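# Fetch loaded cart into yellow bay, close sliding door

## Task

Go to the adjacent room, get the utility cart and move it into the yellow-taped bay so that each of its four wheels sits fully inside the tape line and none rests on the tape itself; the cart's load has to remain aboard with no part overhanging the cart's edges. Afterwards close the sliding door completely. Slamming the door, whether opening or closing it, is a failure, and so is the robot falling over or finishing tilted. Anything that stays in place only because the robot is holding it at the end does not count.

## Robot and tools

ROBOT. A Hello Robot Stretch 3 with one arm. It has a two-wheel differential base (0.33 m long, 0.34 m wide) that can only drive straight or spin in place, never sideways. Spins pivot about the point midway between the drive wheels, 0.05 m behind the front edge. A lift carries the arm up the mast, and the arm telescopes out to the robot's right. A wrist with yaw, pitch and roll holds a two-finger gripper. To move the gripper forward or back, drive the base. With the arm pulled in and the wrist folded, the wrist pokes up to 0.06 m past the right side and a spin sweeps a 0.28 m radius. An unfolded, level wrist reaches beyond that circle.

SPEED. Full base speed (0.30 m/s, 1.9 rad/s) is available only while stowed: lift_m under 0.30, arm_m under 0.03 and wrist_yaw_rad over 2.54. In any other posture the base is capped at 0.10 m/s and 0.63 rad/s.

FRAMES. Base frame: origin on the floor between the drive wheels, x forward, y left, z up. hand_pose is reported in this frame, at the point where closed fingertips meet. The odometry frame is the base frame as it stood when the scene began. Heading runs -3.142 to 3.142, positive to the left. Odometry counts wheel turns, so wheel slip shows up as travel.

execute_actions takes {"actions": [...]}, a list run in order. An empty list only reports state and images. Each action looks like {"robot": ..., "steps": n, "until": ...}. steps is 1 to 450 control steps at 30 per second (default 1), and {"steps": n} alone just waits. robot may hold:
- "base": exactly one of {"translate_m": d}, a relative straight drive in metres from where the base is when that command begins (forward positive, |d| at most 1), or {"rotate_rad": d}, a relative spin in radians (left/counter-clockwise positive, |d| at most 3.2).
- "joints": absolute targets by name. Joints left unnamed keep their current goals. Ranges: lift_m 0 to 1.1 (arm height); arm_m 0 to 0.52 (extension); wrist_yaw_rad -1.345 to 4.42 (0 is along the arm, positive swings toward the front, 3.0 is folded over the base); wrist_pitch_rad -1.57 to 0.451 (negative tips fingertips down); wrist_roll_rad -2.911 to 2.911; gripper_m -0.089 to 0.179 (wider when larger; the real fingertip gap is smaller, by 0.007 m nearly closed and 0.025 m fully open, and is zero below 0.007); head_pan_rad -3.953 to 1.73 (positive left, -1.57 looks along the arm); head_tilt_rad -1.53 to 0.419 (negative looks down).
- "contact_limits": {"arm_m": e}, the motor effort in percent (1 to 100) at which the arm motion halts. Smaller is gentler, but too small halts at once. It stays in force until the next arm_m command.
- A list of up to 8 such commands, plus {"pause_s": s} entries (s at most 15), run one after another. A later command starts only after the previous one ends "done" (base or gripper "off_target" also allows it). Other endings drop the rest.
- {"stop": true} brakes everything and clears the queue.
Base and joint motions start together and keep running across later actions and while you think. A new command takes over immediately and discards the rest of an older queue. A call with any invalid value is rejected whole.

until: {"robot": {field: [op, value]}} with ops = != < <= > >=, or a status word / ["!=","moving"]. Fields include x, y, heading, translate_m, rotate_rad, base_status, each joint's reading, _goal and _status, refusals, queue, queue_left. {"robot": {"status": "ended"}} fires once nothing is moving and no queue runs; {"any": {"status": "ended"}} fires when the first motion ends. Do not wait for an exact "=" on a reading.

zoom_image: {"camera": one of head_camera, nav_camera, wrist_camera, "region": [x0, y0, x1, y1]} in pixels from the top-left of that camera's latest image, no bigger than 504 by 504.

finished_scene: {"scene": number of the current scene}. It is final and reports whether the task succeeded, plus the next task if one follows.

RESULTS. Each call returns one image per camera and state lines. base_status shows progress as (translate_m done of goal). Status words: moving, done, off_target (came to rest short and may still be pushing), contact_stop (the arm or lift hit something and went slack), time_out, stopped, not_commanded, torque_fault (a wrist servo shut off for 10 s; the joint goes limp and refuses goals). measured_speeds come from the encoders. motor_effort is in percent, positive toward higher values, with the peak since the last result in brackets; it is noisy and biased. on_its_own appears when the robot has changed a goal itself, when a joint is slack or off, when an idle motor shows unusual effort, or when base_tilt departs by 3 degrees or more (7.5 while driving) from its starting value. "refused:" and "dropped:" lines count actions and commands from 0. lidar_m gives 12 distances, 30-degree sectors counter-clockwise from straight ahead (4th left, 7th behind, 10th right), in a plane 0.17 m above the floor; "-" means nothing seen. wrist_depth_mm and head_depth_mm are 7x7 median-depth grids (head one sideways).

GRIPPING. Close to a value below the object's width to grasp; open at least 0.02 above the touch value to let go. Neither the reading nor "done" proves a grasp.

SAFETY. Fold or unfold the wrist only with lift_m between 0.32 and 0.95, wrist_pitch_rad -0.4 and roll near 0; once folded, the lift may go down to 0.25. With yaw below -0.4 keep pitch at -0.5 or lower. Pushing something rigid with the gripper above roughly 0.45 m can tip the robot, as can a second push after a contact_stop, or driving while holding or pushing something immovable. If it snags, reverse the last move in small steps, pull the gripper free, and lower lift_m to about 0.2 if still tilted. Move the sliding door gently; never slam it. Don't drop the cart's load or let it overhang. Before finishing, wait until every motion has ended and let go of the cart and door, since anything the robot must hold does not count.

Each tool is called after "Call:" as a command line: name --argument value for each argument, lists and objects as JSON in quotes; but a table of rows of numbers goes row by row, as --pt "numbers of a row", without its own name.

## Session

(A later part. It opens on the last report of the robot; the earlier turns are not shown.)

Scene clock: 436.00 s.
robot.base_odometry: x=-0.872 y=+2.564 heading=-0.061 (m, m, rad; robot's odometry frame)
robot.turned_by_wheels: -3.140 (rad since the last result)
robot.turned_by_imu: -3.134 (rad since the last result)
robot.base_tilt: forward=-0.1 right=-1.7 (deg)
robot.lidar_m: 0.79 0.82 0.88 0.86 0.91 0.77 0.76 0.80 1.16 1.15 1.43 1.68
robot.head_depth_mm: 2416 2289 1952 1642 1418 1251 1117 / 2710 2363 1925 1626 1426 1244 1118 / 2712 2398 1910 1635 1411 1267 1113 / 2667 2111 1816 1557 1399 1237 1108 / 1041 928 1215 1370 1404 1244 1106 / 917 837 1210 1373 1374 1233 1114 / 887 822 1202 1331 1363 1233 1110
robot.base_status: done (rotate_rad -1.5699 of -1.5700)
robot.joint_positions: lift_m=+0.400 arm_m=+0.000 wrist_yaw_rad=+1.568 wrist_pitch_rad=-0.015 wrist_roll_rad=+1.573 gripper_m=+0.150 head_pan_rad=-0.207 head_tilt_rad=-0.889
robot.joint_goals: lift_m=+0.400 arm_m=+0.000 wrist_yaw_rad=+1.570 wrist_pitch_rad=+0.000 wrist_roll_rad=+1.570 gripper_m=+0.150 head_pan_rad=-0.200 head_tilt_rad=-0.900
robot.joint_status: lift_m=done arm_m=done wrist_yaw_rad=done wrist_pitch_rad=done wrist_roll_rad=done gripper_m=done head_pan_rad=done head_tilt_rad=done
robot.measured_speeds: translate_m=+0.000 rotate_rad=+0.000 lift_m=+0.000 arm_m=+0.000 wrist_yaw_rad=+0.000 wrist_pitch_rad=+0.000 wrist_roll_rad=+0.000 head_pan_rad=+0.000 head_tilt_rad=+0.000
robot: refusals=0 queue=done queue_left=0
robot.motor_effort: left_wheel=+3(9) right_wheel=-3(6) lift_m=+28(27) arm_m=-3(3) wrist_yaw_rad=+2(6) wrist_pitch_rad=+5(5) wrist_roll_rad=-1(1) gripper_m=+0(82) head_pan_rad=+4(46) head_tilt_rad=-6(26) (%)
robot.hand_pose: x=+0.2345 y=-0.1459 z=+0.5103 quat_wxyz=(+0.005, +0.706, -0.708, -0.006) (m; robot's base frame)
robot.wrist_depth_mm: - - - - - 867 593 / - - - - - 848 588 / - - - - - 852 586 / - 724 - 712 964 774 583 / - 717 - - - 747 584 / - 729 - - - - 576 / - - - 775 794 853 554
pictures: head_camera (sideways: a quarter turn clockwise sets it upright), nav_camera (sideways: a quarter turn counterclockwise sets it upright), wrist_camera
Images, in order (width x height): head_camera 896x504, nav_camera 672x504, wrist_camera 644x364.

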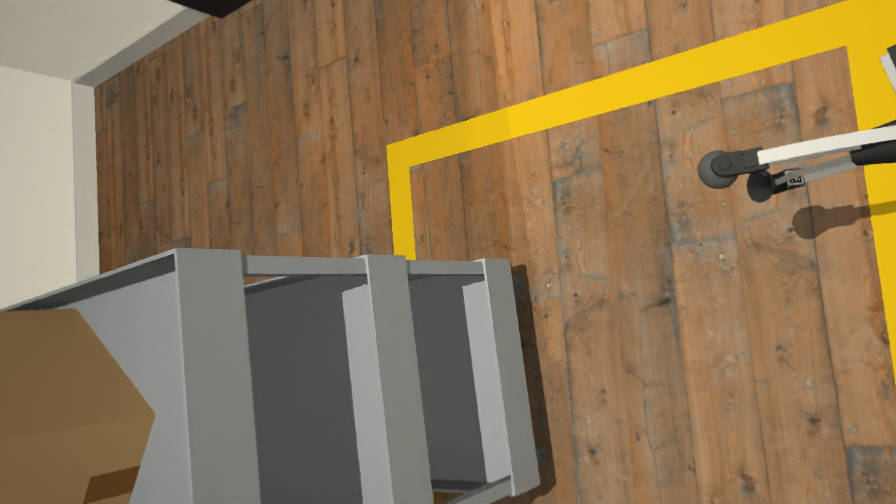

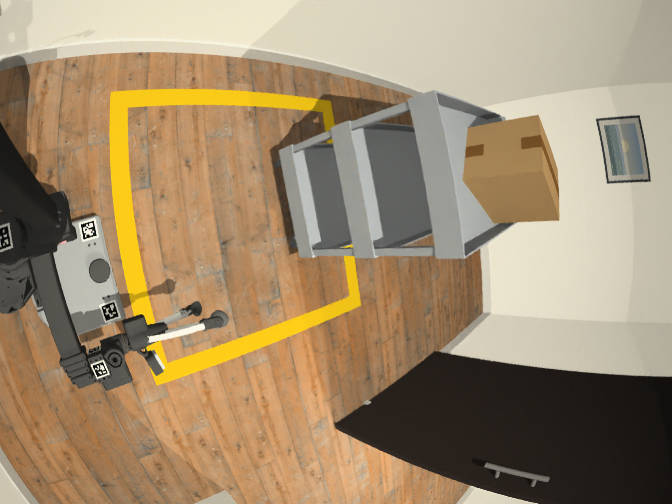

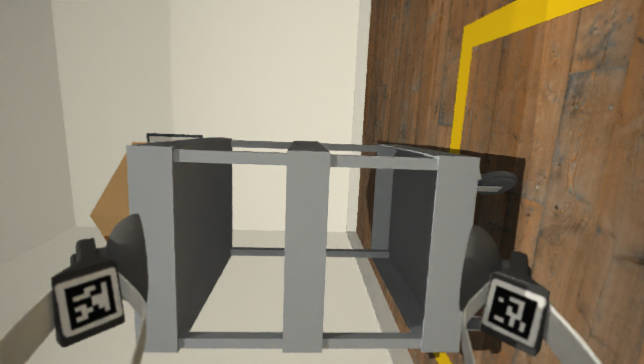

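Call:
execute_actions --actions '[{"robot":[{"base":{"rotate_rad":0.42}},{"base":{"translate_m":0.38},"joints":{"head_pan_rad":-0.4,"head_tilt_rad":-1.0}}],"steps":450,"until":{"robot":{"status":"ended"}}}]'

Scene clock: 442.97 s.
robot.base_odometry: x=-0.516 y=+2.697 heading=+0.359 (m, m, rad; robot's odometry frame)
robot.turned_by_wheels: +0.420 (rad since the last result)
robot.turned_by_imu: +0.422 (rad since the last result)
robot.base_tilt: forward=-0.1 right=-1.6 (deg)
robot.lidar_m: 0.45 0.72 0.69 0.70 0.94 1.09 1.12 1.40 1.33 1.40 0.47 0.44
robot.head_depth_mm: 666 763 666 931 1296 1209 1121 / 601 714 665 947 1182 1209 1113 / 647 737 622 960 1195 1209 - / 708 758 628 958 1202 1203 1108 / 920 750 635 936 1269 1205 1092 / 2093 1937 1638 1496 1340 1204 1086 / 1567 1653 1650 1492 1331 1201 1087
robot.base_status: done (translate_m +0.3800 of +0.3800)
robot.joint_positions: lift_m=+0.400 arm_m=+0.000 wrist_yaw_rad=+1.568 wrist_pitch_rad=-0.016 wrist_roll_rad=+1.573 gripper_m=+0.150 head_pan_rad=-0.393 head_tilt_rad=-0.988
robot.joint_goals: lift_m=+0.400 arm_m=+0.000 wrist_yaw_rad=+1.570 wrist_pitch_rad=+0.000 wrist_roll_rad=+1.570 gripper_m=+0.150 head_pan_rad=-0.400 head_tilt_rad=-1.000
robot.joint_status: lift_m=done arm_m=done wrist_yaw_rad=done wrist_pitch_rad=done wrist_roll_rad=done gripper_m=done head_pan_rad=done head_tilt_rad=done
robot.measured_speeds: translate_m=+0.000 rotate_rad=+0.000 lift_m=+0.000 arm_m=+0.000 wrist_yaw_rad=+0.000 wrist_pitch_rad=+0.000 wrist_roll_rad=+0.000 head_pan_rad=+0.000 head_tilt_rad=+0.000
robot: refusals=0 queue=done queue_left=0
robot.motor_effort: left_wheel=-4(9) right_wheel=+2(6) lift_m=+27(27) arm_m=-3(3) wrist_yaw_rad=+2(3) wrist_pitch_rad=+5(5) wrist_roll_rad=-1(1) gripper_m=+0(0) head_pan_rad=-4(25) head_tilt_rad=-6(19) (%)
robot.hand_pose: x=+0.2345 y=-0.1459 z=+0.5103 quat_wxyz=(+0.005, +0.706, -0.708, -0.006) (m; robot's base frame)
robot.wrist_depth_mm: 359 530 - 263 853 613 420 / 365 537 - 285 881 599 416 / 366 537 - 310 - 598 419 / 368 - - 341 - 558 363 / 370 389 394 381 411 468 393 / 938 955 985 - - - 583 / 777 846 840 848 878 834 548
pictures: head_camera (sideways: a quarter turn clockwise sets it upright), nav_camera (sideways: a quarter turn counterclockwise sets it upright), wrist_camera
Images, in order (width x height): head_camera 896x504, nav_camera 672x504, wrist_camera 644x364.

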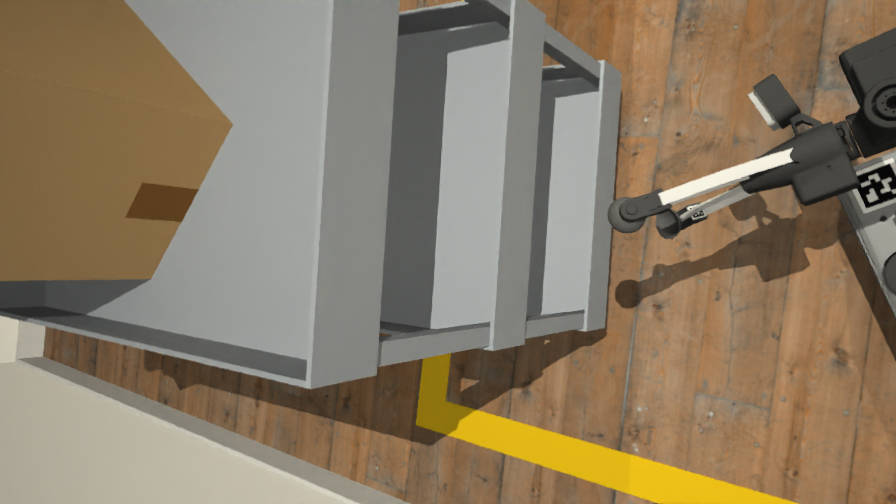

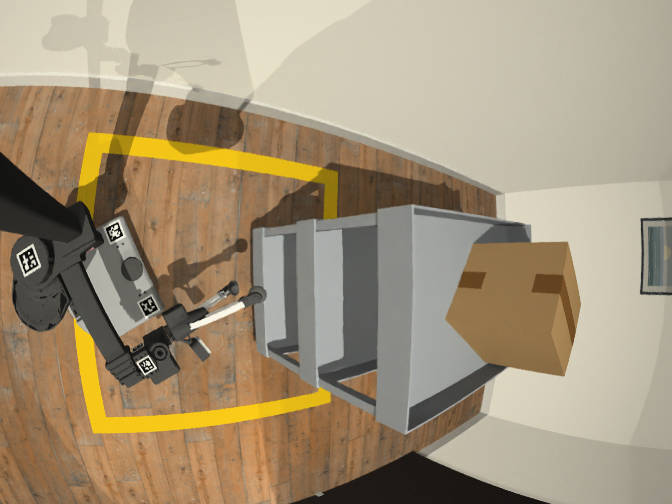

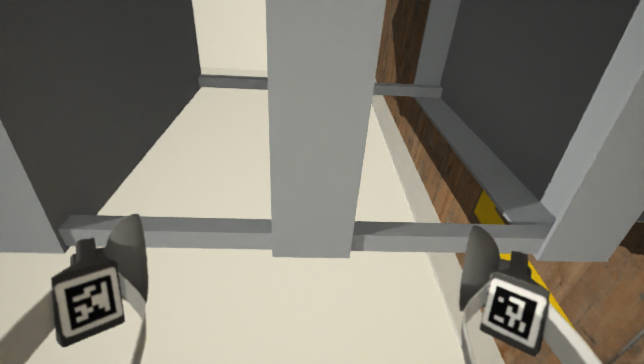

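Call:
execute_actions --actions '[{"robot":[{"base":{"translate_m":0.13}},{"joints":{"gripper_m":0.03}}],"steps":450,"until":{"robot":{"status":"ended"}}},{"steps":20},{"robot":[{"base":{"translate_m":-0.15}},{"base":{"rotate_rad":-0.25}},{"base":{"translate_m":-0.25}}],"steps":450,"until":{"robot":{"status":"ended"}}}]'

Scene clock: 455.70 s.
robot.base_odometry: x=-0.783 y=+2.663 heading=+0.109 (m, m, rad; robot's odometry frame)
robot.turned_by_wheels: -0.250 (rad since the last result)
robot.turned_by_imu: -0.250 (rad since the last result)
robot.base_tilt: forward=+0.0 right=-1.7 (deg)
robot.lidar_m: 0.71 0.88 0.75 0.75 0.86 0.83 0.83 0.95 1.26 1.26 1.47 0.71
robot.head_depth_mm: 2375 2039 1740 1527 1348 1226 1115 / 2427 2027 1746 1513 1352 1209 1120 / 902 827 1618 1499 1334 1212 - / 921 777 1116 1385 1340 1202 1107 / 868 762 1088 1353 1335 1200 1099 / 852 759 1083 1346 1335 1199 1090 / 879 744 1051 1440 1336 1195 1091
robot.base_status: done (translate_m -0.2500 of -0.2500)
robot.joint_positions: lift_m=+0.400 arm_m=+0.000 wrist_yaw_rad=+1.568 wrist_pitch_rad=-0.016 wrist_roll_rad=+1.573 gripper_m=+0.030 head_pan_rad=-0.393 head_tilt_rad=-0.988
robot.joint_goals: lift_m=+0.400 arm_m=+0.000 wrist_yaw_rad=+1.570 wrist_pitch_rad=+0.000 wrist_roll_rad=+1.570 gripper_m=+0.030 head_pan_rad=-0.400 head_tilt_rad=-1.000
robot.joint_status: lift_m=done arm_m=done wrist_yaw_rad=done wrist_pitch_rad=done wrist_roll_rad=done gripper_m=done head_pan_rad=done head_tilt_rad=done
robot.measured_speeds: translate_m=+0.000 rotate_rad=+0.000 lift_m=+0.000 arm_m=+0.000 wrist_yaw_rad=+0.000 wrist_pitch_rad=+0.000 wrist_roll_rad=+0.000 head_pan_rad=+0.000 head_tilt_rad=+0.000
robot: refusals=0 queue=done queue_left=0
robot.motor_effort: left_wheel=+3(8) right_wheel=-3(5) lift_m=+27(27) arm_m=-3(3) wrist_yaw_rad=+2(2) wrist_pitch_rad=+5(5) wrist_roll_rad=-1(1) gripper_m=+0(83) head_pan_rad=-4(4) head_tilt_rad=-6(6) (%)
robot.hand_pose: x=+0.2345 y=-0.1459 z=+0.5102 quat_wxyz=(+0.006, +0.706, -0.708, -0.006) (m; robot's base frame)
robot.wrist_depth_mm: - 531 - 551 - 760 594 / - 563 - 578 - 587 588 / - 584 - 597 - 618 589 / - 613 - - - 714 585 / - 654 - 668 890 723 582 / - - - - - 831 574 / - - - - - 835 575
pictures: head_camera (sideways: a quarter turn clockwise sets it upright), nav_camera (sideways: a quarter turn counterclockwise sets it upright), wrist_camera
Images, in order (width x height): head_camera 896x504, nav_camera 672x504, wrist_camera 644x364.

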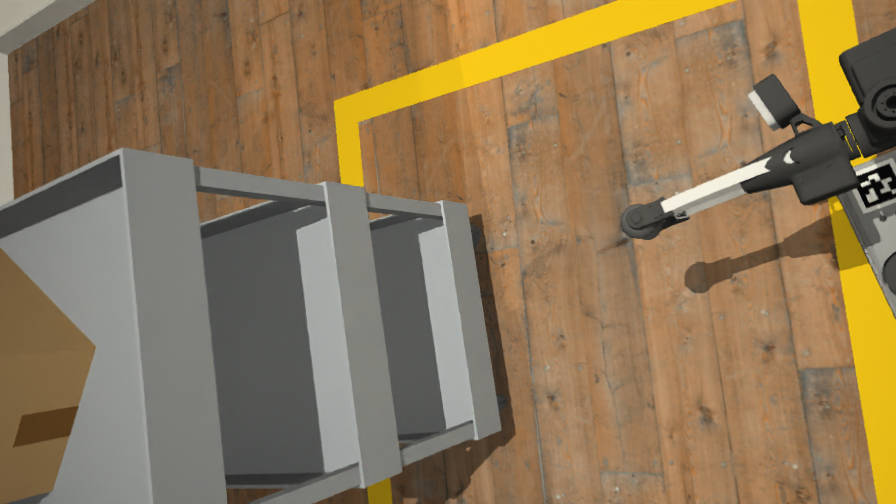

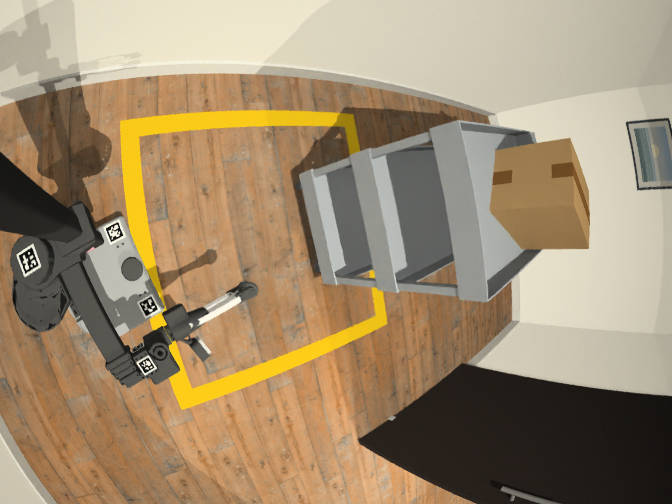

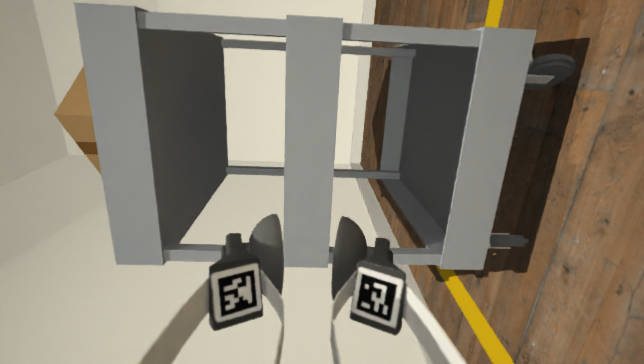

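Call:
execute_actions --actions '[{"robot":[{"base":{"translate_m":0.25},"joints":{"gripper_m":0.15}},{"base":{"rotate_rad":0.25}},{"base":{"translate_m":0.21}}],"steps":450,"until":{"robot":{"status":"ended"}}}]'

Scene clock: 464.00 s.
robot.base_odometry: x=-0.338 y=+2.764 heading=+0.359 (m, m, rad; robot's odometry frame)
robot.turned_by_wheels: +0.250 (rad since the last result)
robot.turned_by_imu: +0.252 (rad since the last result)
robot.base_tilt: forward=+0.0 right=-1.7 (deg)
robot.lidar_m: 0.28 0.62 0.60 0.61 0.82 1.26 1.29 1.49 1.45 0.43 0.29 0.27
robot.head_depth_mm: 471 533 628 581 814 1050 1119 / 505 578 648 580 824 1091 1110 / 548 633 664 577 825 1101 - / 2184 762 659 576 741 1097 1116 / 2287 2009 1722 1441 1321 1196 1092 / 1812 1893 1719 1497 1331 1196 1096 / 1372 1433 1508 1469 1326 1198 1088
robot.base_status: done (translate_m +0.2100 of +0.2100)
robot.joint_positions: lift_m=+0.400 arm_m=+0.000 wrist_yaw_rad=+1.568 wrist_pitch_rad=-0.016 wrist_roll_rad=+1.573 gripper_m=+0.150 head_pan_rad=-0.393 head_tilt_rad=-0.988
robot.joint_goals: lift_m=+0.400 arm_m=+0.000 wrist_yaw_rad=+1.570 wrist_pitch_rad=+0.000 wrist_roll_rad=+1.570 gripper_m=+0.150 head_pan_rad=-0.400 head_tilt_rad=-1.000
robot.joint_status: lift_m=done arm_m=done wrist_yaw_rad=done wrist_pitch_rad=done wrist_roll_rad=done gripper_m=done head_pan_rad=done head_tilt_rad=done
robot.measured_speeds: translate_m=+0.000 rotate_rad=+0.000 lift_m=+0.000 arm_m=+0.000 wrist_yaw_rad=+0.000 wrist_pitch_rad=+0.000 wrist_roll_rad=+0.000 head_pan_rad=+0.000 head_tilt_rad=+0.000
robot: refusals=0 queue=done queue_left=0
robot.motor_effort: left_wheel=-5(8) right_wheel=+2(5) lift_m=+27(27) arm_m=-3(3) wrist_yaw_rad=+2(2) wrist_pitch_rad=+5(5) wrist_roll_rad=-1(1) gripper_m=+0(82) head_pan_rad=-4(4) head_tilt_rad=-6(6) (%)
robot.hand_pose: x=+0.2345 y=-0.1459 z=+0.5102 quat_wxyz=(+0.006, +0.706, -0.708, -0.006) (m; robot's base frame)
robot.wrist_depth_mm: 358 530 107 106 107 514 420 / 363 535 116 115 116 565 416 / 369 - 129 125 126 537 417 / - - 142 137 139 838 389 / 960 - 933 152 157 819 360 / 857 849 208 171 183 - 529 / 705 200 201 195 209 221 218
pictures: head_camera (sideways: a quarter turn clockwise sets it upright), nav_camera (sideways: a quarter turn counterclockwise sets it upright), wrist_camera
Images, in order (width x height): head_camera 896x504, nav_camera 672x504, wrist_camera 644x364.

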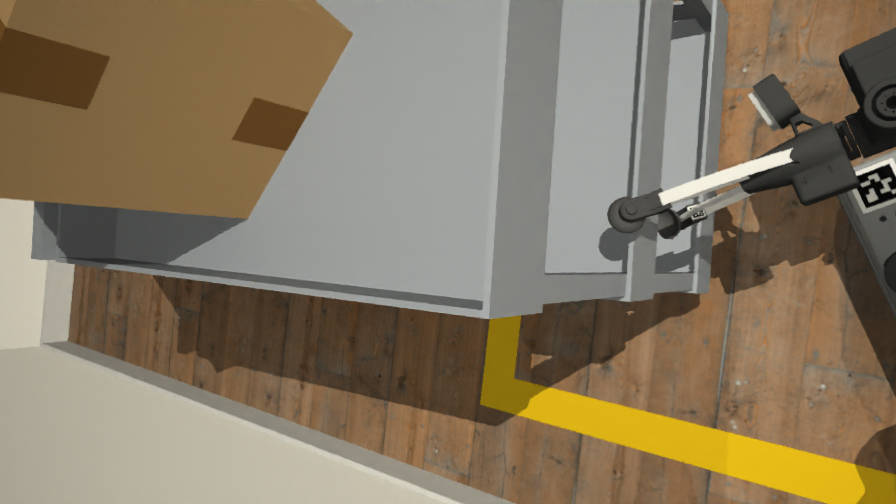

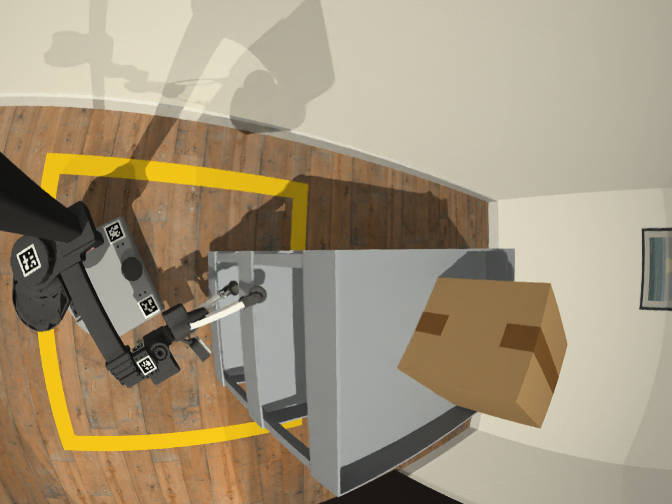

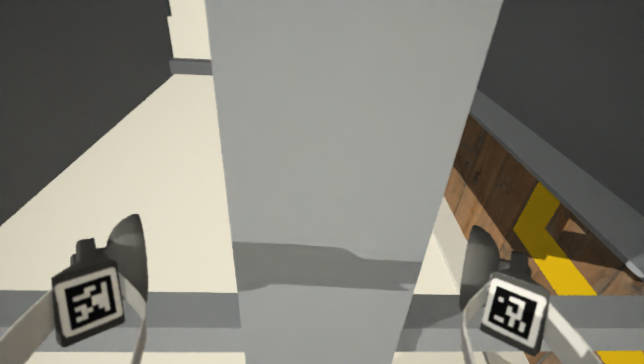

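Call:
execute_actions --actions '[{"robot":{"joints":{"gripper_m":0.03}},"steps":60},{"robot":[{"base":{"translate_m":-0.1}},{"base":{"rotate_rad":-0.3}},{"base":{"translate_m":-0.3},"joints":{"head_tilt_rad":-1.1,"head_pan_rad":-0.2}}],"steps":450,"until":{"robot":{"status":"ended"}}}]'

Scene clock: 473.97 s.
robot.base_odometry: x=-0.731 y=+2.711 heading=+0.059 (m, m, rad; robot's odometry frame)
robot.turned_by_wheels: -0.300 (rad since the last result)
robot.turned_by_imu: -0.299 (rad since the last result)
robot.base_tilt: forward=-0.1 right=-1.7 (deg)
robot.lidar_m: 0.53 0.85 0.70 0.70 0.78 0.88 0.88 0.98 1.32 1.31 1.49 0.55
robot.head_depth_mm: 779 692 1009 1409 1300 1186 1111 / 768 677 1021 1320 1300 1194 1117 / 748 661 1002 1293 1316 1190 - / 759 659 995 1259 1290 1184 - / 770 699 1030 1379 1288 1181 - / 1939 1764 1565 1398 1281 1177 1101 / 1948 1740 1560 1414 1283 1173 1087
robot.base_status: done (translate_m -0.3000 of -0.3000)
robot.joint_positions: lift_m=+0.400 arm_m=+0.000 wrist_yaw_rad=+1.615 wrist_pitch_rad=-0.018 wrist_roll_rad=+1.573 gripper_m=+0.042 head_pan_rad=-0.207 head_tilt_rad=-1.087
robot.joint_goals: lift_m=+0.400 arm_m=+0.000 wrist_yaw_rad=+1.618 wrist_pitch_rad=+0.000 wrist_roll_rad=+1.570 gripper_m=+0.042 head_pan_rad=-0.200 head_tilt_rad=-1.100
robot.joint_status: lift_m=done arm_m=done wrist_yaw_rad=done wrist_pitch_rad=done wrist_roll_rad=done gripper_m=done head_pan_rad=done head_tilt_rad=done
robot.measured_speeds: translate_m=+0.000 rotate_rad=+0.000 lift_m=+0.000 arm_m=+0.000 wrist_yaw_rad=+0.000 wrist_pitch_rad=+0.000 wrist_roll_rad=+0.000 head_pan_rad=+0.000 head_tilt_rad=+0.000
robot: refusals=0 queue=done queue_left=0
robot.on_its_own: wrist_yaw_rad is held at +1.618, not at your +1.570, by its stall guard, which is not easing now; gripper_m is held at +0.042, not at your +0.030, by its stall guard, which is not easing now
robot.motor_effort: left_wheel=+4(13) right_wheel=-2(13) lift_m=+27(27) arm_m=+0(3) wrist_yaw_rad=+3(37) wrist_pitch_rad=+5(13) wrist_roll_rad=-1(1) gripper_m=+0(97) head_pan_rad=+4(25) head_tilt_rad=-7(17) (%)
robot.hand_pose: x=+0.2341 y=-0.1337 z=+0.5096 quat_wxyz=(+0.006, +0.722, -0.691, -0.007) (m; robot's base frame)
robot.wrist_depth_mm: 411 534 - 432 - 610 507 / 418 537 - 438 - 602 534 / 429 544 - 445 - 599 541 / 438 546 - 452 - 602 533 / - - 464 462 - 500 539 / - - - - - 814 569 / - - - - - 809 576
pictures: head_camera (sideways: a quarter turn clockwise sets it upright), nav_camera (sideways: a quarter turn counterclockwise sets it upright), wrist_camera
Images, in order (width x height): head_camera 896x504, nav_camera 672x504, wrist_camera 644x364.

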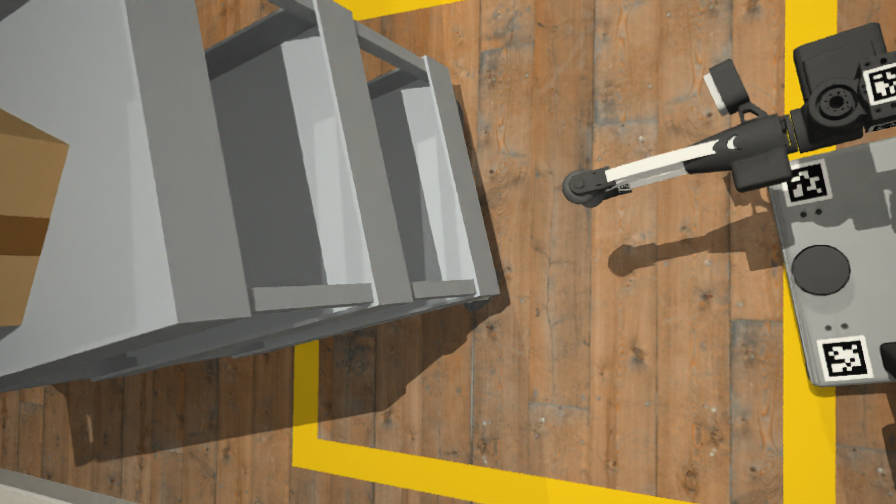

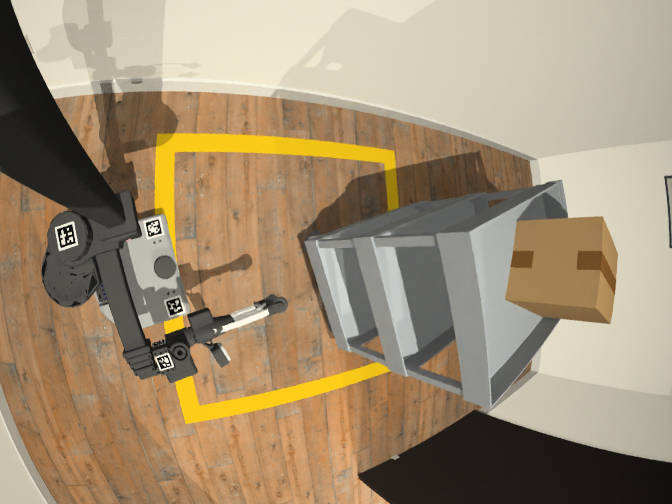

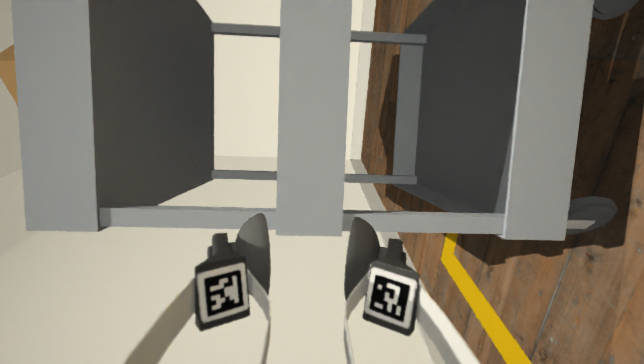

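Call:
execute_actions --actions '[{"robot":[{"joints":{"gripper_m":0.15,"wrist_yaw_rad":1.57}},{"base":{"translate_m":0.27}}],"steps":450,"until":{"robot":{"status":"ended"}}}]'

Scene clock: 479.57 s.
robot.base_odometry: x=-0.462 y=+2.727 heading=+0.059 (m, m, rad; robot's odometry frame)
robot.turned_by_wheels: +0.000 (rad since the last result)
robot.turned_by_imu: +0.001 (rad since the last result)
robot.base_tilt: forward=+0.0 right=-1.7 (deg)
robot.lidar_m: 0.26 0.78 0.65 0.65 0.73 1.14 1.14 1.27 1.37 1.42 0.38 0.26
robot.head_depth_mm: 507 660 605 865 1165 1192 1112 / 523 621 604 567 1144 1208 - / 545 641 600 558 853 1186 - / 570 653 602 549 849 1188 - / 770 674 962 1360 1283 1180 - / 1930 1747 1561 1409 1282 1186 1093 / 1917 1760 1556 1416 1279 1173 1083
robot.base_status: done (translate_m +0.2700 of +0.2700)
robot.joint_positions: lift_m=+0.400 arm_m=+0.000 wrist_yaw_rad=+1.573 wrist_pitch_rad=-0.018 wrist_roll_rad=+1.573 gripper_m=+0.150 head_pan_rad=-0.207 head_tilt_rad=-1.087
robot.joint_goals: lift_m=+0.400 arm_m=+0.000 wrist_yaw_rad=+1.570 wrist_pitch_rad=+0.000 wrist_roll_rad=+1.570 gripper_m=+0.150 head_pan_rad=-0.200 head_tilt_rad=-1.100
robot.joint_status: lift_m=done arm_m=done wrist_yaw_rad=done wrist_pitch_rad=done wrist_roll_rad=done gripper_m=done head_pan_rad=done head_tilt_rad=done
robot.measured_speeds: translate_m=+0.000 rotate_rad=+0.000 lift_m=+0.000 arm_m=+0.000 wrist_yaw_rad=+0.000 wrist_pitch_rad=+0.000 wrist_roll_rad=+0.000 head_pan_rad=+0.000 head_tilt_rad=+0.000
robot: refusals=0 queue=done queue_left=0
robot.motor_effort: left_wheel=+2(8) right_wheel=-3(3) lift_m=+27(26) arm_m=+0(0) wrist_yaw_rad=-3(5) wrist_pitch_rad=+5(5) wrist_roll_rad=-1(1) gripper_m=+1(82) head_pan_rad=+2(4) head_tilt_rad=-7(6) (%)
robot.hand_pose: x=+0.2344 y=-0.1443 z=+0.5096 quat_wxyz=(+0.006, +0.708, -0.706, -0.007) (m; robot's base frame)
robot.wrist_depth_mm: 363 538 756 182 185 603 419 / 367 544 - 184 774 605 416 / 368 544 - 185 787 594 412 / 370 553 - 187 791 590 410 / 375 654 754 189 772 555 408 / 355 - - 192 - - 380 / 202 215 198 195 216 218 237
pictures: head_camera (sideways: a quarter turn clockwise sets it upright), nav_camera (sideways: a quarter turn counterclockwise sets it upright), wrist_camera
Images, in order (width x height): head_camera 896x504, nav_camera 672x504, wrist_camera 644x364.

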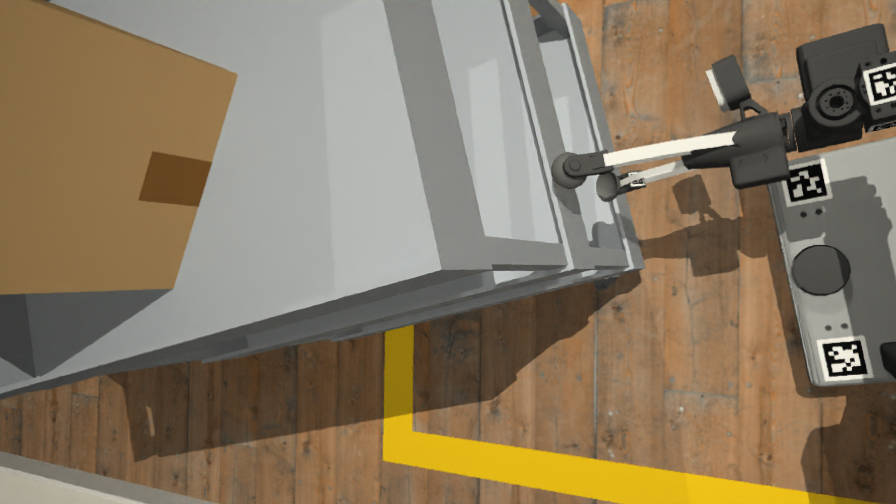

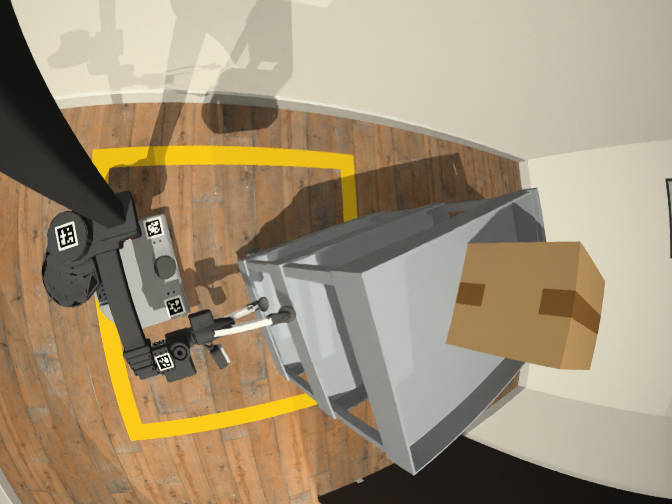

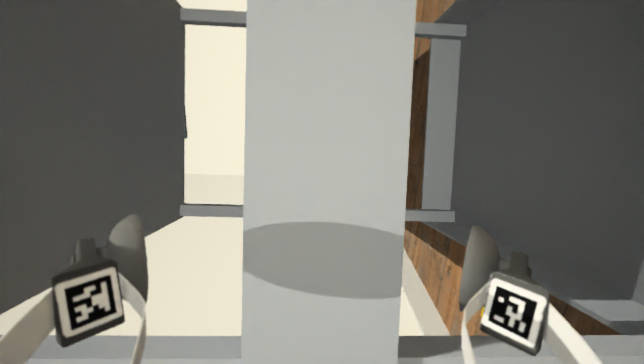

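Call:
execute_actions --actions '[{"robot":[{"base":{"translate_m":0.045}},{"joints":{"gripper_m":0.03}}],"steps":450,"until":{"robot":{"status":"ended"}}},{"steps":40},{"robot":{"base":{"translate_m":-0.3}},"steps":450,"until":{"robot":{"status":"ended"}}}]'

Scene clock: 488.33 s.
robot.base_odometry: x=-0.716 y=+2.712 heading=+0.059 (m, m, rad; robot's odometry frame)
robot.turned_by_wheels: +0.000 (rad since the last result)
robot.turned_by_imu: +0.001 (rad since the last result)
robot.base_tilt: forward=+0.0 right=-1.7 (deg)
robot.lidar_m: 0.21 0.84 0.70 0.70 0.78 0.90 0.89 0.99 1.32 1.31 0.31 0.21
robot.head_depth_mm: 467 568 607 551 1048 1199 1112 / 484 574 603 543 854 1206 - / 502 602 601 541 820 1170 - / 524 632 598 540 776 1165 - / 751 673 909 1360 1282 1180 - / 1876 1729 1564 1403 1284 1170 1099 / 1958 1751 1572 1414 1290 1180 1094
robot.base_status: done (translate_m -0.3000 of -0.3000)
robot.joint_positions: lift_m=+0.400 arm_m=+0.000 wrist_yaw_rad=+1.554 wrist_pitch_rad=-0.048 wrist_roll_rad=+1.571 gripper_m=+0.053 head_pan_rad=-0.207 head_tilt_rad=-1.087
robot.joint_goals: lift_m=+0.400 arm_m=+0.000 wrist_yaw_rad=+1.570 wrist_pitch_rad=+0.000 wrist_roll_rad=+1.570 gripper_m=+0.052 head_pan_rad=-0.200 head_tilt_rad=-1.100
robot.joint_status: lift_m=done arm_m=done wrist_yaw_rad=done wrist_pitch_rad=done wrist_roll_rad=done gripper_m=done head_pan_rad=done head_tilt_rad=done
robot.measured_speeds: translate_m=+0.000 rotate_rad=+0.000 lift_m=+0.000 arm_m=+0.000 wrist_yaw_rad=+0.000 wrist_pitch_rad=+0.000 wrist_roll_rad=+0.000 head_pan_rad=+0.000 head_tilt_rad=+0.000
robot: refusals=0 queue=done queue_left=0
robot.on_its_own: gripper_m is held at +0.052, not at your +0.030, by its stall guard, which is not easing now; wrist_yaw_rad is at rest, and its effort (+16) is outside its rest range (-12 to +12)
robot.motor_effort: left_wheel=+2(7) right_wheel=-4(14) lift_m=+27(26) arm_m=+0(0) wrist_yaw_rad=+16(16) wrist_pitch_rad=+14(14) wrist_roll_rad=+0(1) gripper_m=-22(100) head_pan_rad=+4(5) head_tilt_rad=-6(7) (%)
robot.hand_pose: x=+0.2334 y=-0.1492 z=+0.5021 quat_wxyz=(+0.017, +0.701, -0.713, -0.017) (m; robot's base frame)
robot.wrist_depth_mm: 387 583 137 139 143 575 400 / 378 586 138 140 144 572 399 / 382 593 138 141 145 569 398 / 383 597 139 141 146 566 396 / 384 577 140 143 146 559 393 / 408 - 141 144 147 475 378 / - - 142 145 148 753 513
pictures: head_camera (sideways: a quarter turn clockwise sets it upright), nav_camera (sideways: a quarter turn counterclockwise sets it upright), wrist_camera
Images, in order (width x height): head_camera 896x504, nav_camera 672x504, wrist_camera 644x364.

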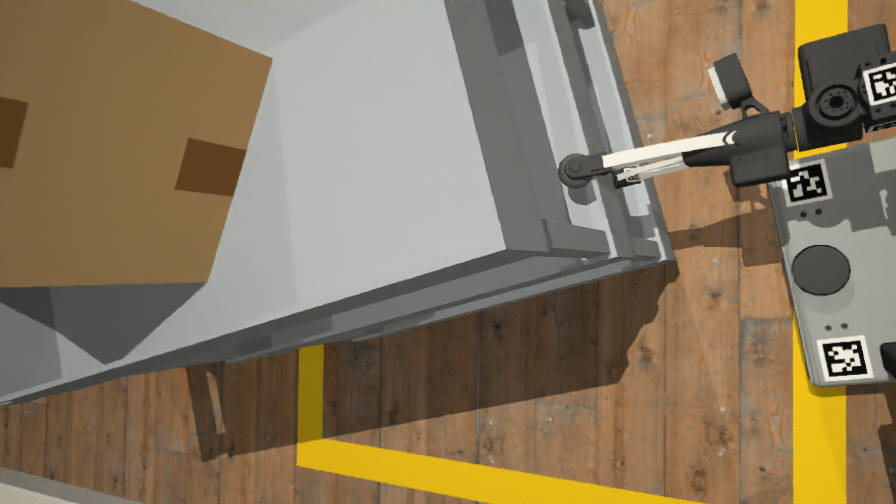

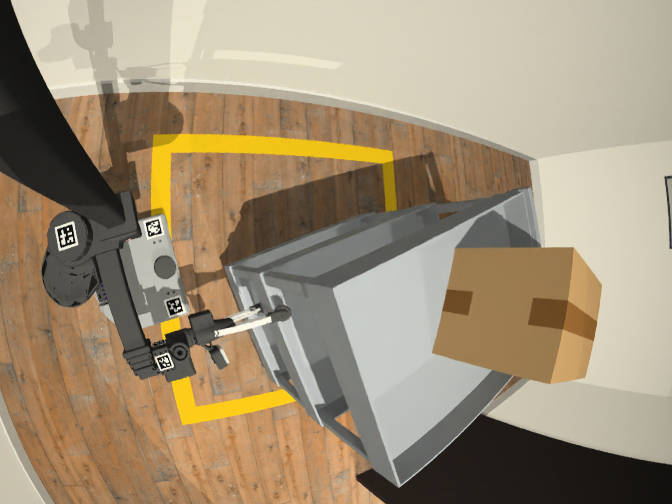

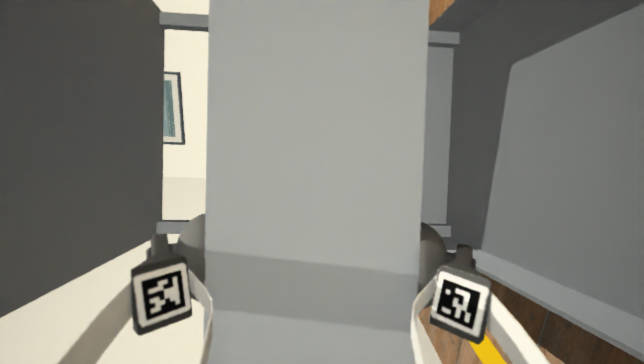

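Call:
execute_actions --actions '[{"robot":[{"base":{"rotate_rad":-0.4}},{"base":{"translate_m":-0.28}},{"base":{"rotate_rad":0.6},"joints":{"head_tilt_rad":-1.0,"head_pan_rad":-0.3}}],"steps":450,"until":{"robot":{"status":"ended"}}}]'

Scene clock: 496.03 s.
robot.base_odometry: x=-0.980 y=+2.806 heading=+0.259 (m, m, rad; robot's odometry frame)
robot.turned_by_wheels: +0.200 (rad since the last result)
robot.turned_by_imu: +0.199 (rad since the last result)
robot.base_tilt: forward=-0.1 right=-1.7 (deg)
robot.lidar_m: 0.26 0.70 0.64 0.65 0.67 0.62 0.63 0.78 1.38 0.44 0.28 0.26
robot.head_depth_mm: 474 541 620 575 532 1074 1104 / 513 588 644 574 811 1064 1102 / 809 710 654 571 809 1083 1121 / 2280 1881 664 561 675 1155 1107 / 2316 1963 1702 1479 1328 1194 1096 / 1962 1935 1678 1491 1320 1186 1085 / 1474 1538 1592 1473 1322 1193 1083
robot.base_status: done (rotate_rad +0.5997 of +0.6000)
robot.joint_positions: lift_m=+0.400 arm_m=+0.000 wrist_yaw_rad=+1.555 wrist_pitch_rad=-0.048 wrist_roll_rad=+1.574 gripper_m=+0.053 head_pan_rad=-0.293 head_tilt_rad=-1.001
robot.joint_goals: lift_m=+0.400 arm_m=+0.000 wrist_yaw_rad=+1.570 wrist_pitch_rad=+0.000 wrist_roll_rad=+1.570 gripper_m=+0.052 head_pan_rad=-0.300 head_tilt_rad=-1.000
robot.joint_status: lift_m=done arm_m=done wrist_yaw_rad=done wrist_pitch_rad=done wrist_roll_rad=done gripper_m=done head_pan_rad=done head_tilt_rad=done
robot.measured_speeds: translate_m=+0.000 rotate_rad=+0.000 lift_m=+0.000 arm_m=+0.000 wrist_yaw_rad=+0.000 wrist_pitch_rad=+0.000 wrist_roll_rad=+0.000 head_pan_rad=+0.000 head_tilt_rad=+0.000
robot: refusals=0 queue=done queue_left=0
robot.on_its_own: gripper_m is held at +0.052, not at your +0.030, by its stall guard, which is not easing now; wrist_yaw_rad is at rest, and its effort (+14) is outside its rest range (-12 to +12)
robot.motor_effort: left_wheel=-8(13) right_wheel=+5(18) lift_m=+27(27) arm_m=-1(0) wrist_yaw_rad=+14(31) wrist_pitch_rad=+14(14) wrist_roll_rad=-1(2) gripper_m=-21(23) head_pan_rad=-3(15) head_tilt_rad=+1(9) (%)
robot.hand_pose: x=+0.2334 y=-0.1489 z=+0.5019 quat_wxyz=(+0.017, +0.701, -0.712, -0.018) (m; robot's base frame)
robot.wrist_depth_mm: 385 536 100 101 103 538 401 / 376 592 107 109 111 572 399 / 381 - 114 116 119 565 395 / 391 - 125 126 130 514 395 / - - 135 138 142 802 365 / - - 147 151 154 732 557 / 850 187 166 167 192 204 214
pictures: head_camera (sideways: a quarter turn clockwise sets it upright), nav_camera (sideways: a quarter turn counterclockwise sets it upright), wrist_camera
Images, in order (width x height): head_camera 896x504, nav_camera 672x504, wrist_camera 644x364.

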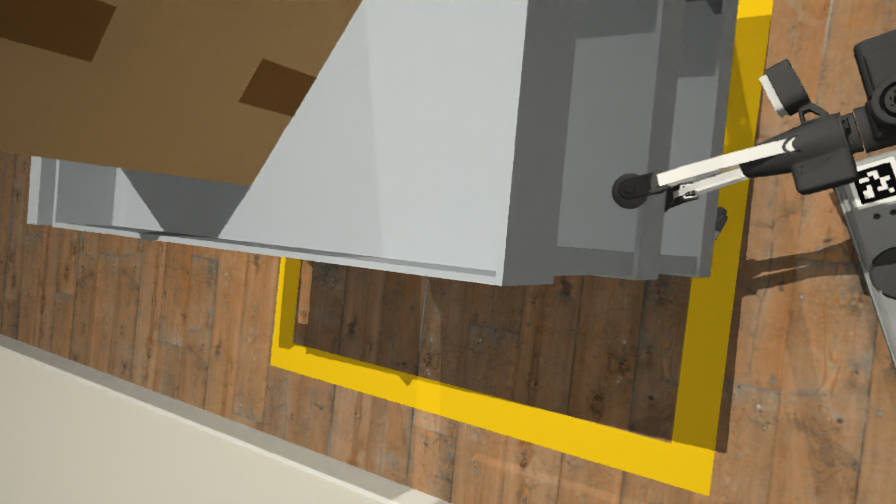

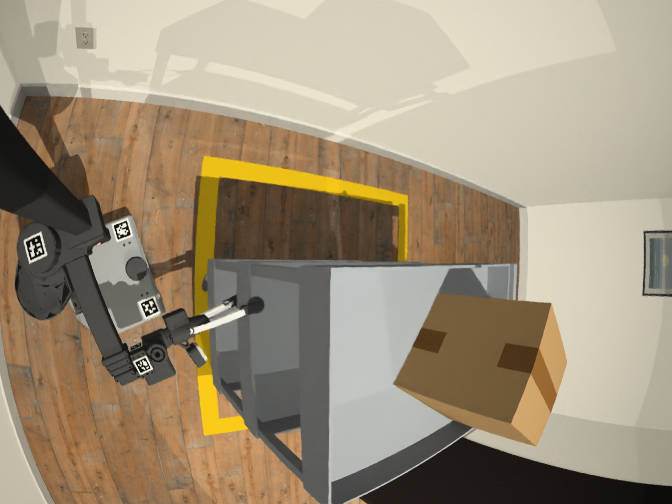

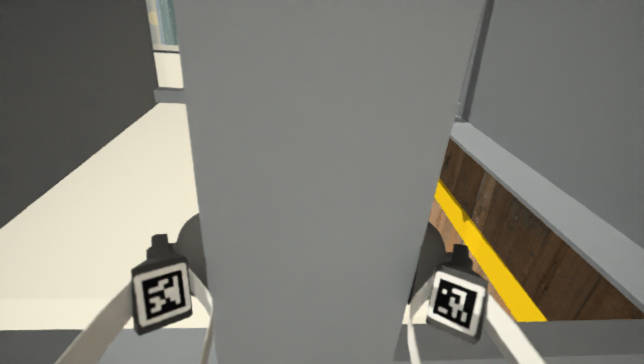

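Call:
execute_actions --actions '[{"robot":[{"base":{"rotate_rad":0.55},"joints":{"head_pan_rad":-0.85}},{"base":{"translate_m":0.04}}],"steps":450,"until":{"robot":{"status":"ended"}}}]'

Scene clock: 499.47 s.
robot.base_odometry: x=-0.952 y=+2.835 heading=+0.809 (m, m, rad; robot's odometry frame)
robot.turned_by_wheels: +0.550 (rad since the last result)
robot.turned_by_imu: +0.547 (rad since the last result)
robot.base_tilt: forward=-0.1 right=-1.7 (deg)
robot.lidar_m: 0.65 0.61 0.62 0.69 0.64 0.65 0.83 1.41 0.31 0.25 0.25 0.27
robot.head_depth_mm: 427 474 573 575 509 781 1119 / 475 535 615 576 528 795 - / 540 621 651 574 808 984 - / 2335 724 651 569 815 1092 1125 / 2307 1975 623 569 841 1166 1091 / 1890 1883 1678 543 1281 1196 1095 / 1402 1457 1535 1456 1323 1194 1088
robot.base_status: done (translate_m +0.0400 of +0.0400)
robot.joint_positions: lift_m=+0.400 arm_m=+0.000 wrist_yaw_rad=+1.481 wrist_pitch_rad=-0.047 wrist_roll_rad=+1.581 gripper_m=+0.053 head_pan_rad=-0.843 head_tilt_rad=-1.001
robot.joint_goals: lift_m=+0.400 arm_m=+0.000 wrist_yaw_rad=+1.514 wrist_pitch_rad=+0.000 wrist_roll_rad=+1.570 gripper_m=+0.052 head_pan_rad=-0.850 head_tilt_rad=-1.000
robot.joint_status: lift_m=done arm_m=done wrist_yaw_rad=done wrist_pitch_rad=done wrist_roll_rad=done gripper_m=done head_pan_rad=done head_tilt_rad=done
robot.measured_speeds: translate_m=+0.000 rotate_rad=+0.000 lift_m=+0.000 arm_m=+0.000 wrist_yaw_rad=+0.000 wrist_pitch_rad=+0.000 wrist_roll_rad=+0.000 head_pan_rad=+0.000 head_tilt_rad=+0.000
robot: refusals=0 queue=done queue_left=0
robot.on_its_own: wrist_yaw_rad is held at +1.514, not at your +1.570, by its stall guard, which is still easing; gripper_m is held at +0.052, not at your +0.030, by its stall guard, which is not easing now
robot.motor_effort: left_wheel=-9(15) right_wheel=+10(14) lift_m=+27(27) arm_m=-1(4) wrist_yaw_rad=+32(50) wrist_pitch_rad=+14(14) wrist_roll_rad=-4(4) gripper_m=-20(21) head_pan_rad=-4(41) head_tilt_rad=+1(0) (%)
robot.hand_pose: x=+0.2324 y=-0.1679 z=+0.5022 quat_wxyz=(+0.013, +0.674, -0.738, -0.021) (m; robot's base frame)
robot.wrist_depth_mm: - - - - - - - / - - - - - - - / - - 48 47 48 48 49 / 740 60 61 62 62 63 288 / 210 215 107 110 111 235 245 / 631 642 656 668 681 696 559 / 588 588 615 616 632 648 550
pictures: head_camera (sideways: a quarter turn clockwise sets it upright), nav_camera (sideways: a quarter turn counterclockwise sets it upright), wrist_camera
Images, in order (width x height): head_camera 896x504, nav_camera 672x504, wrist_camera 644x364.

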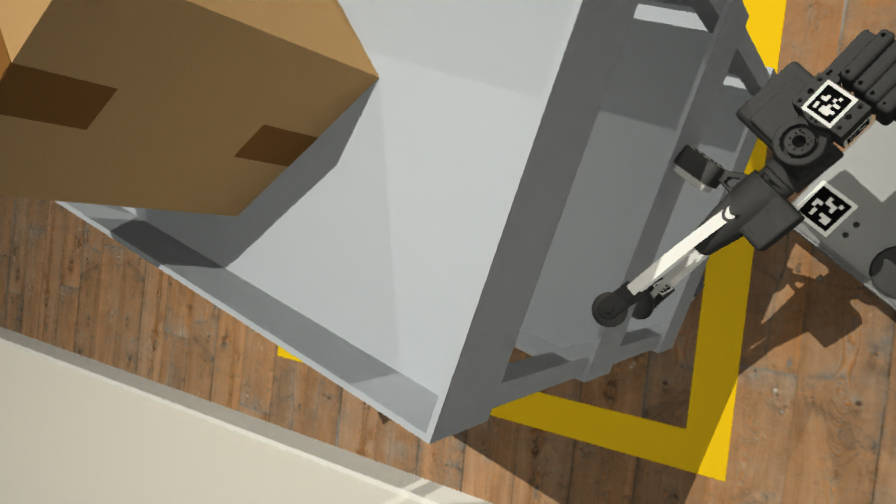

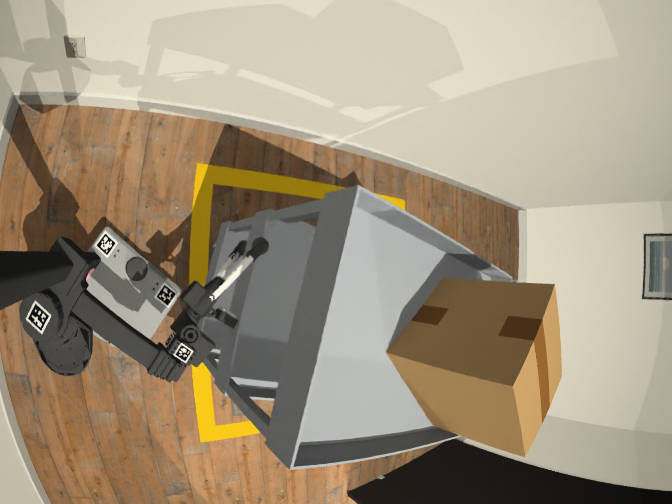

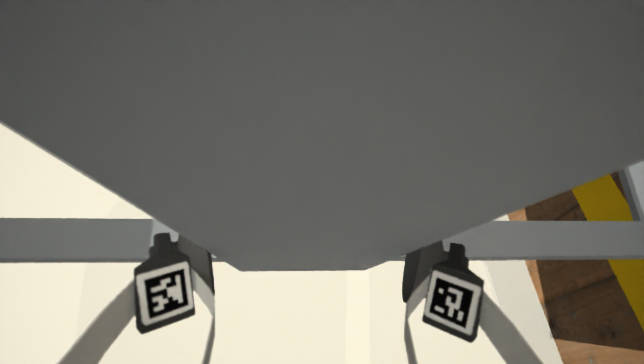

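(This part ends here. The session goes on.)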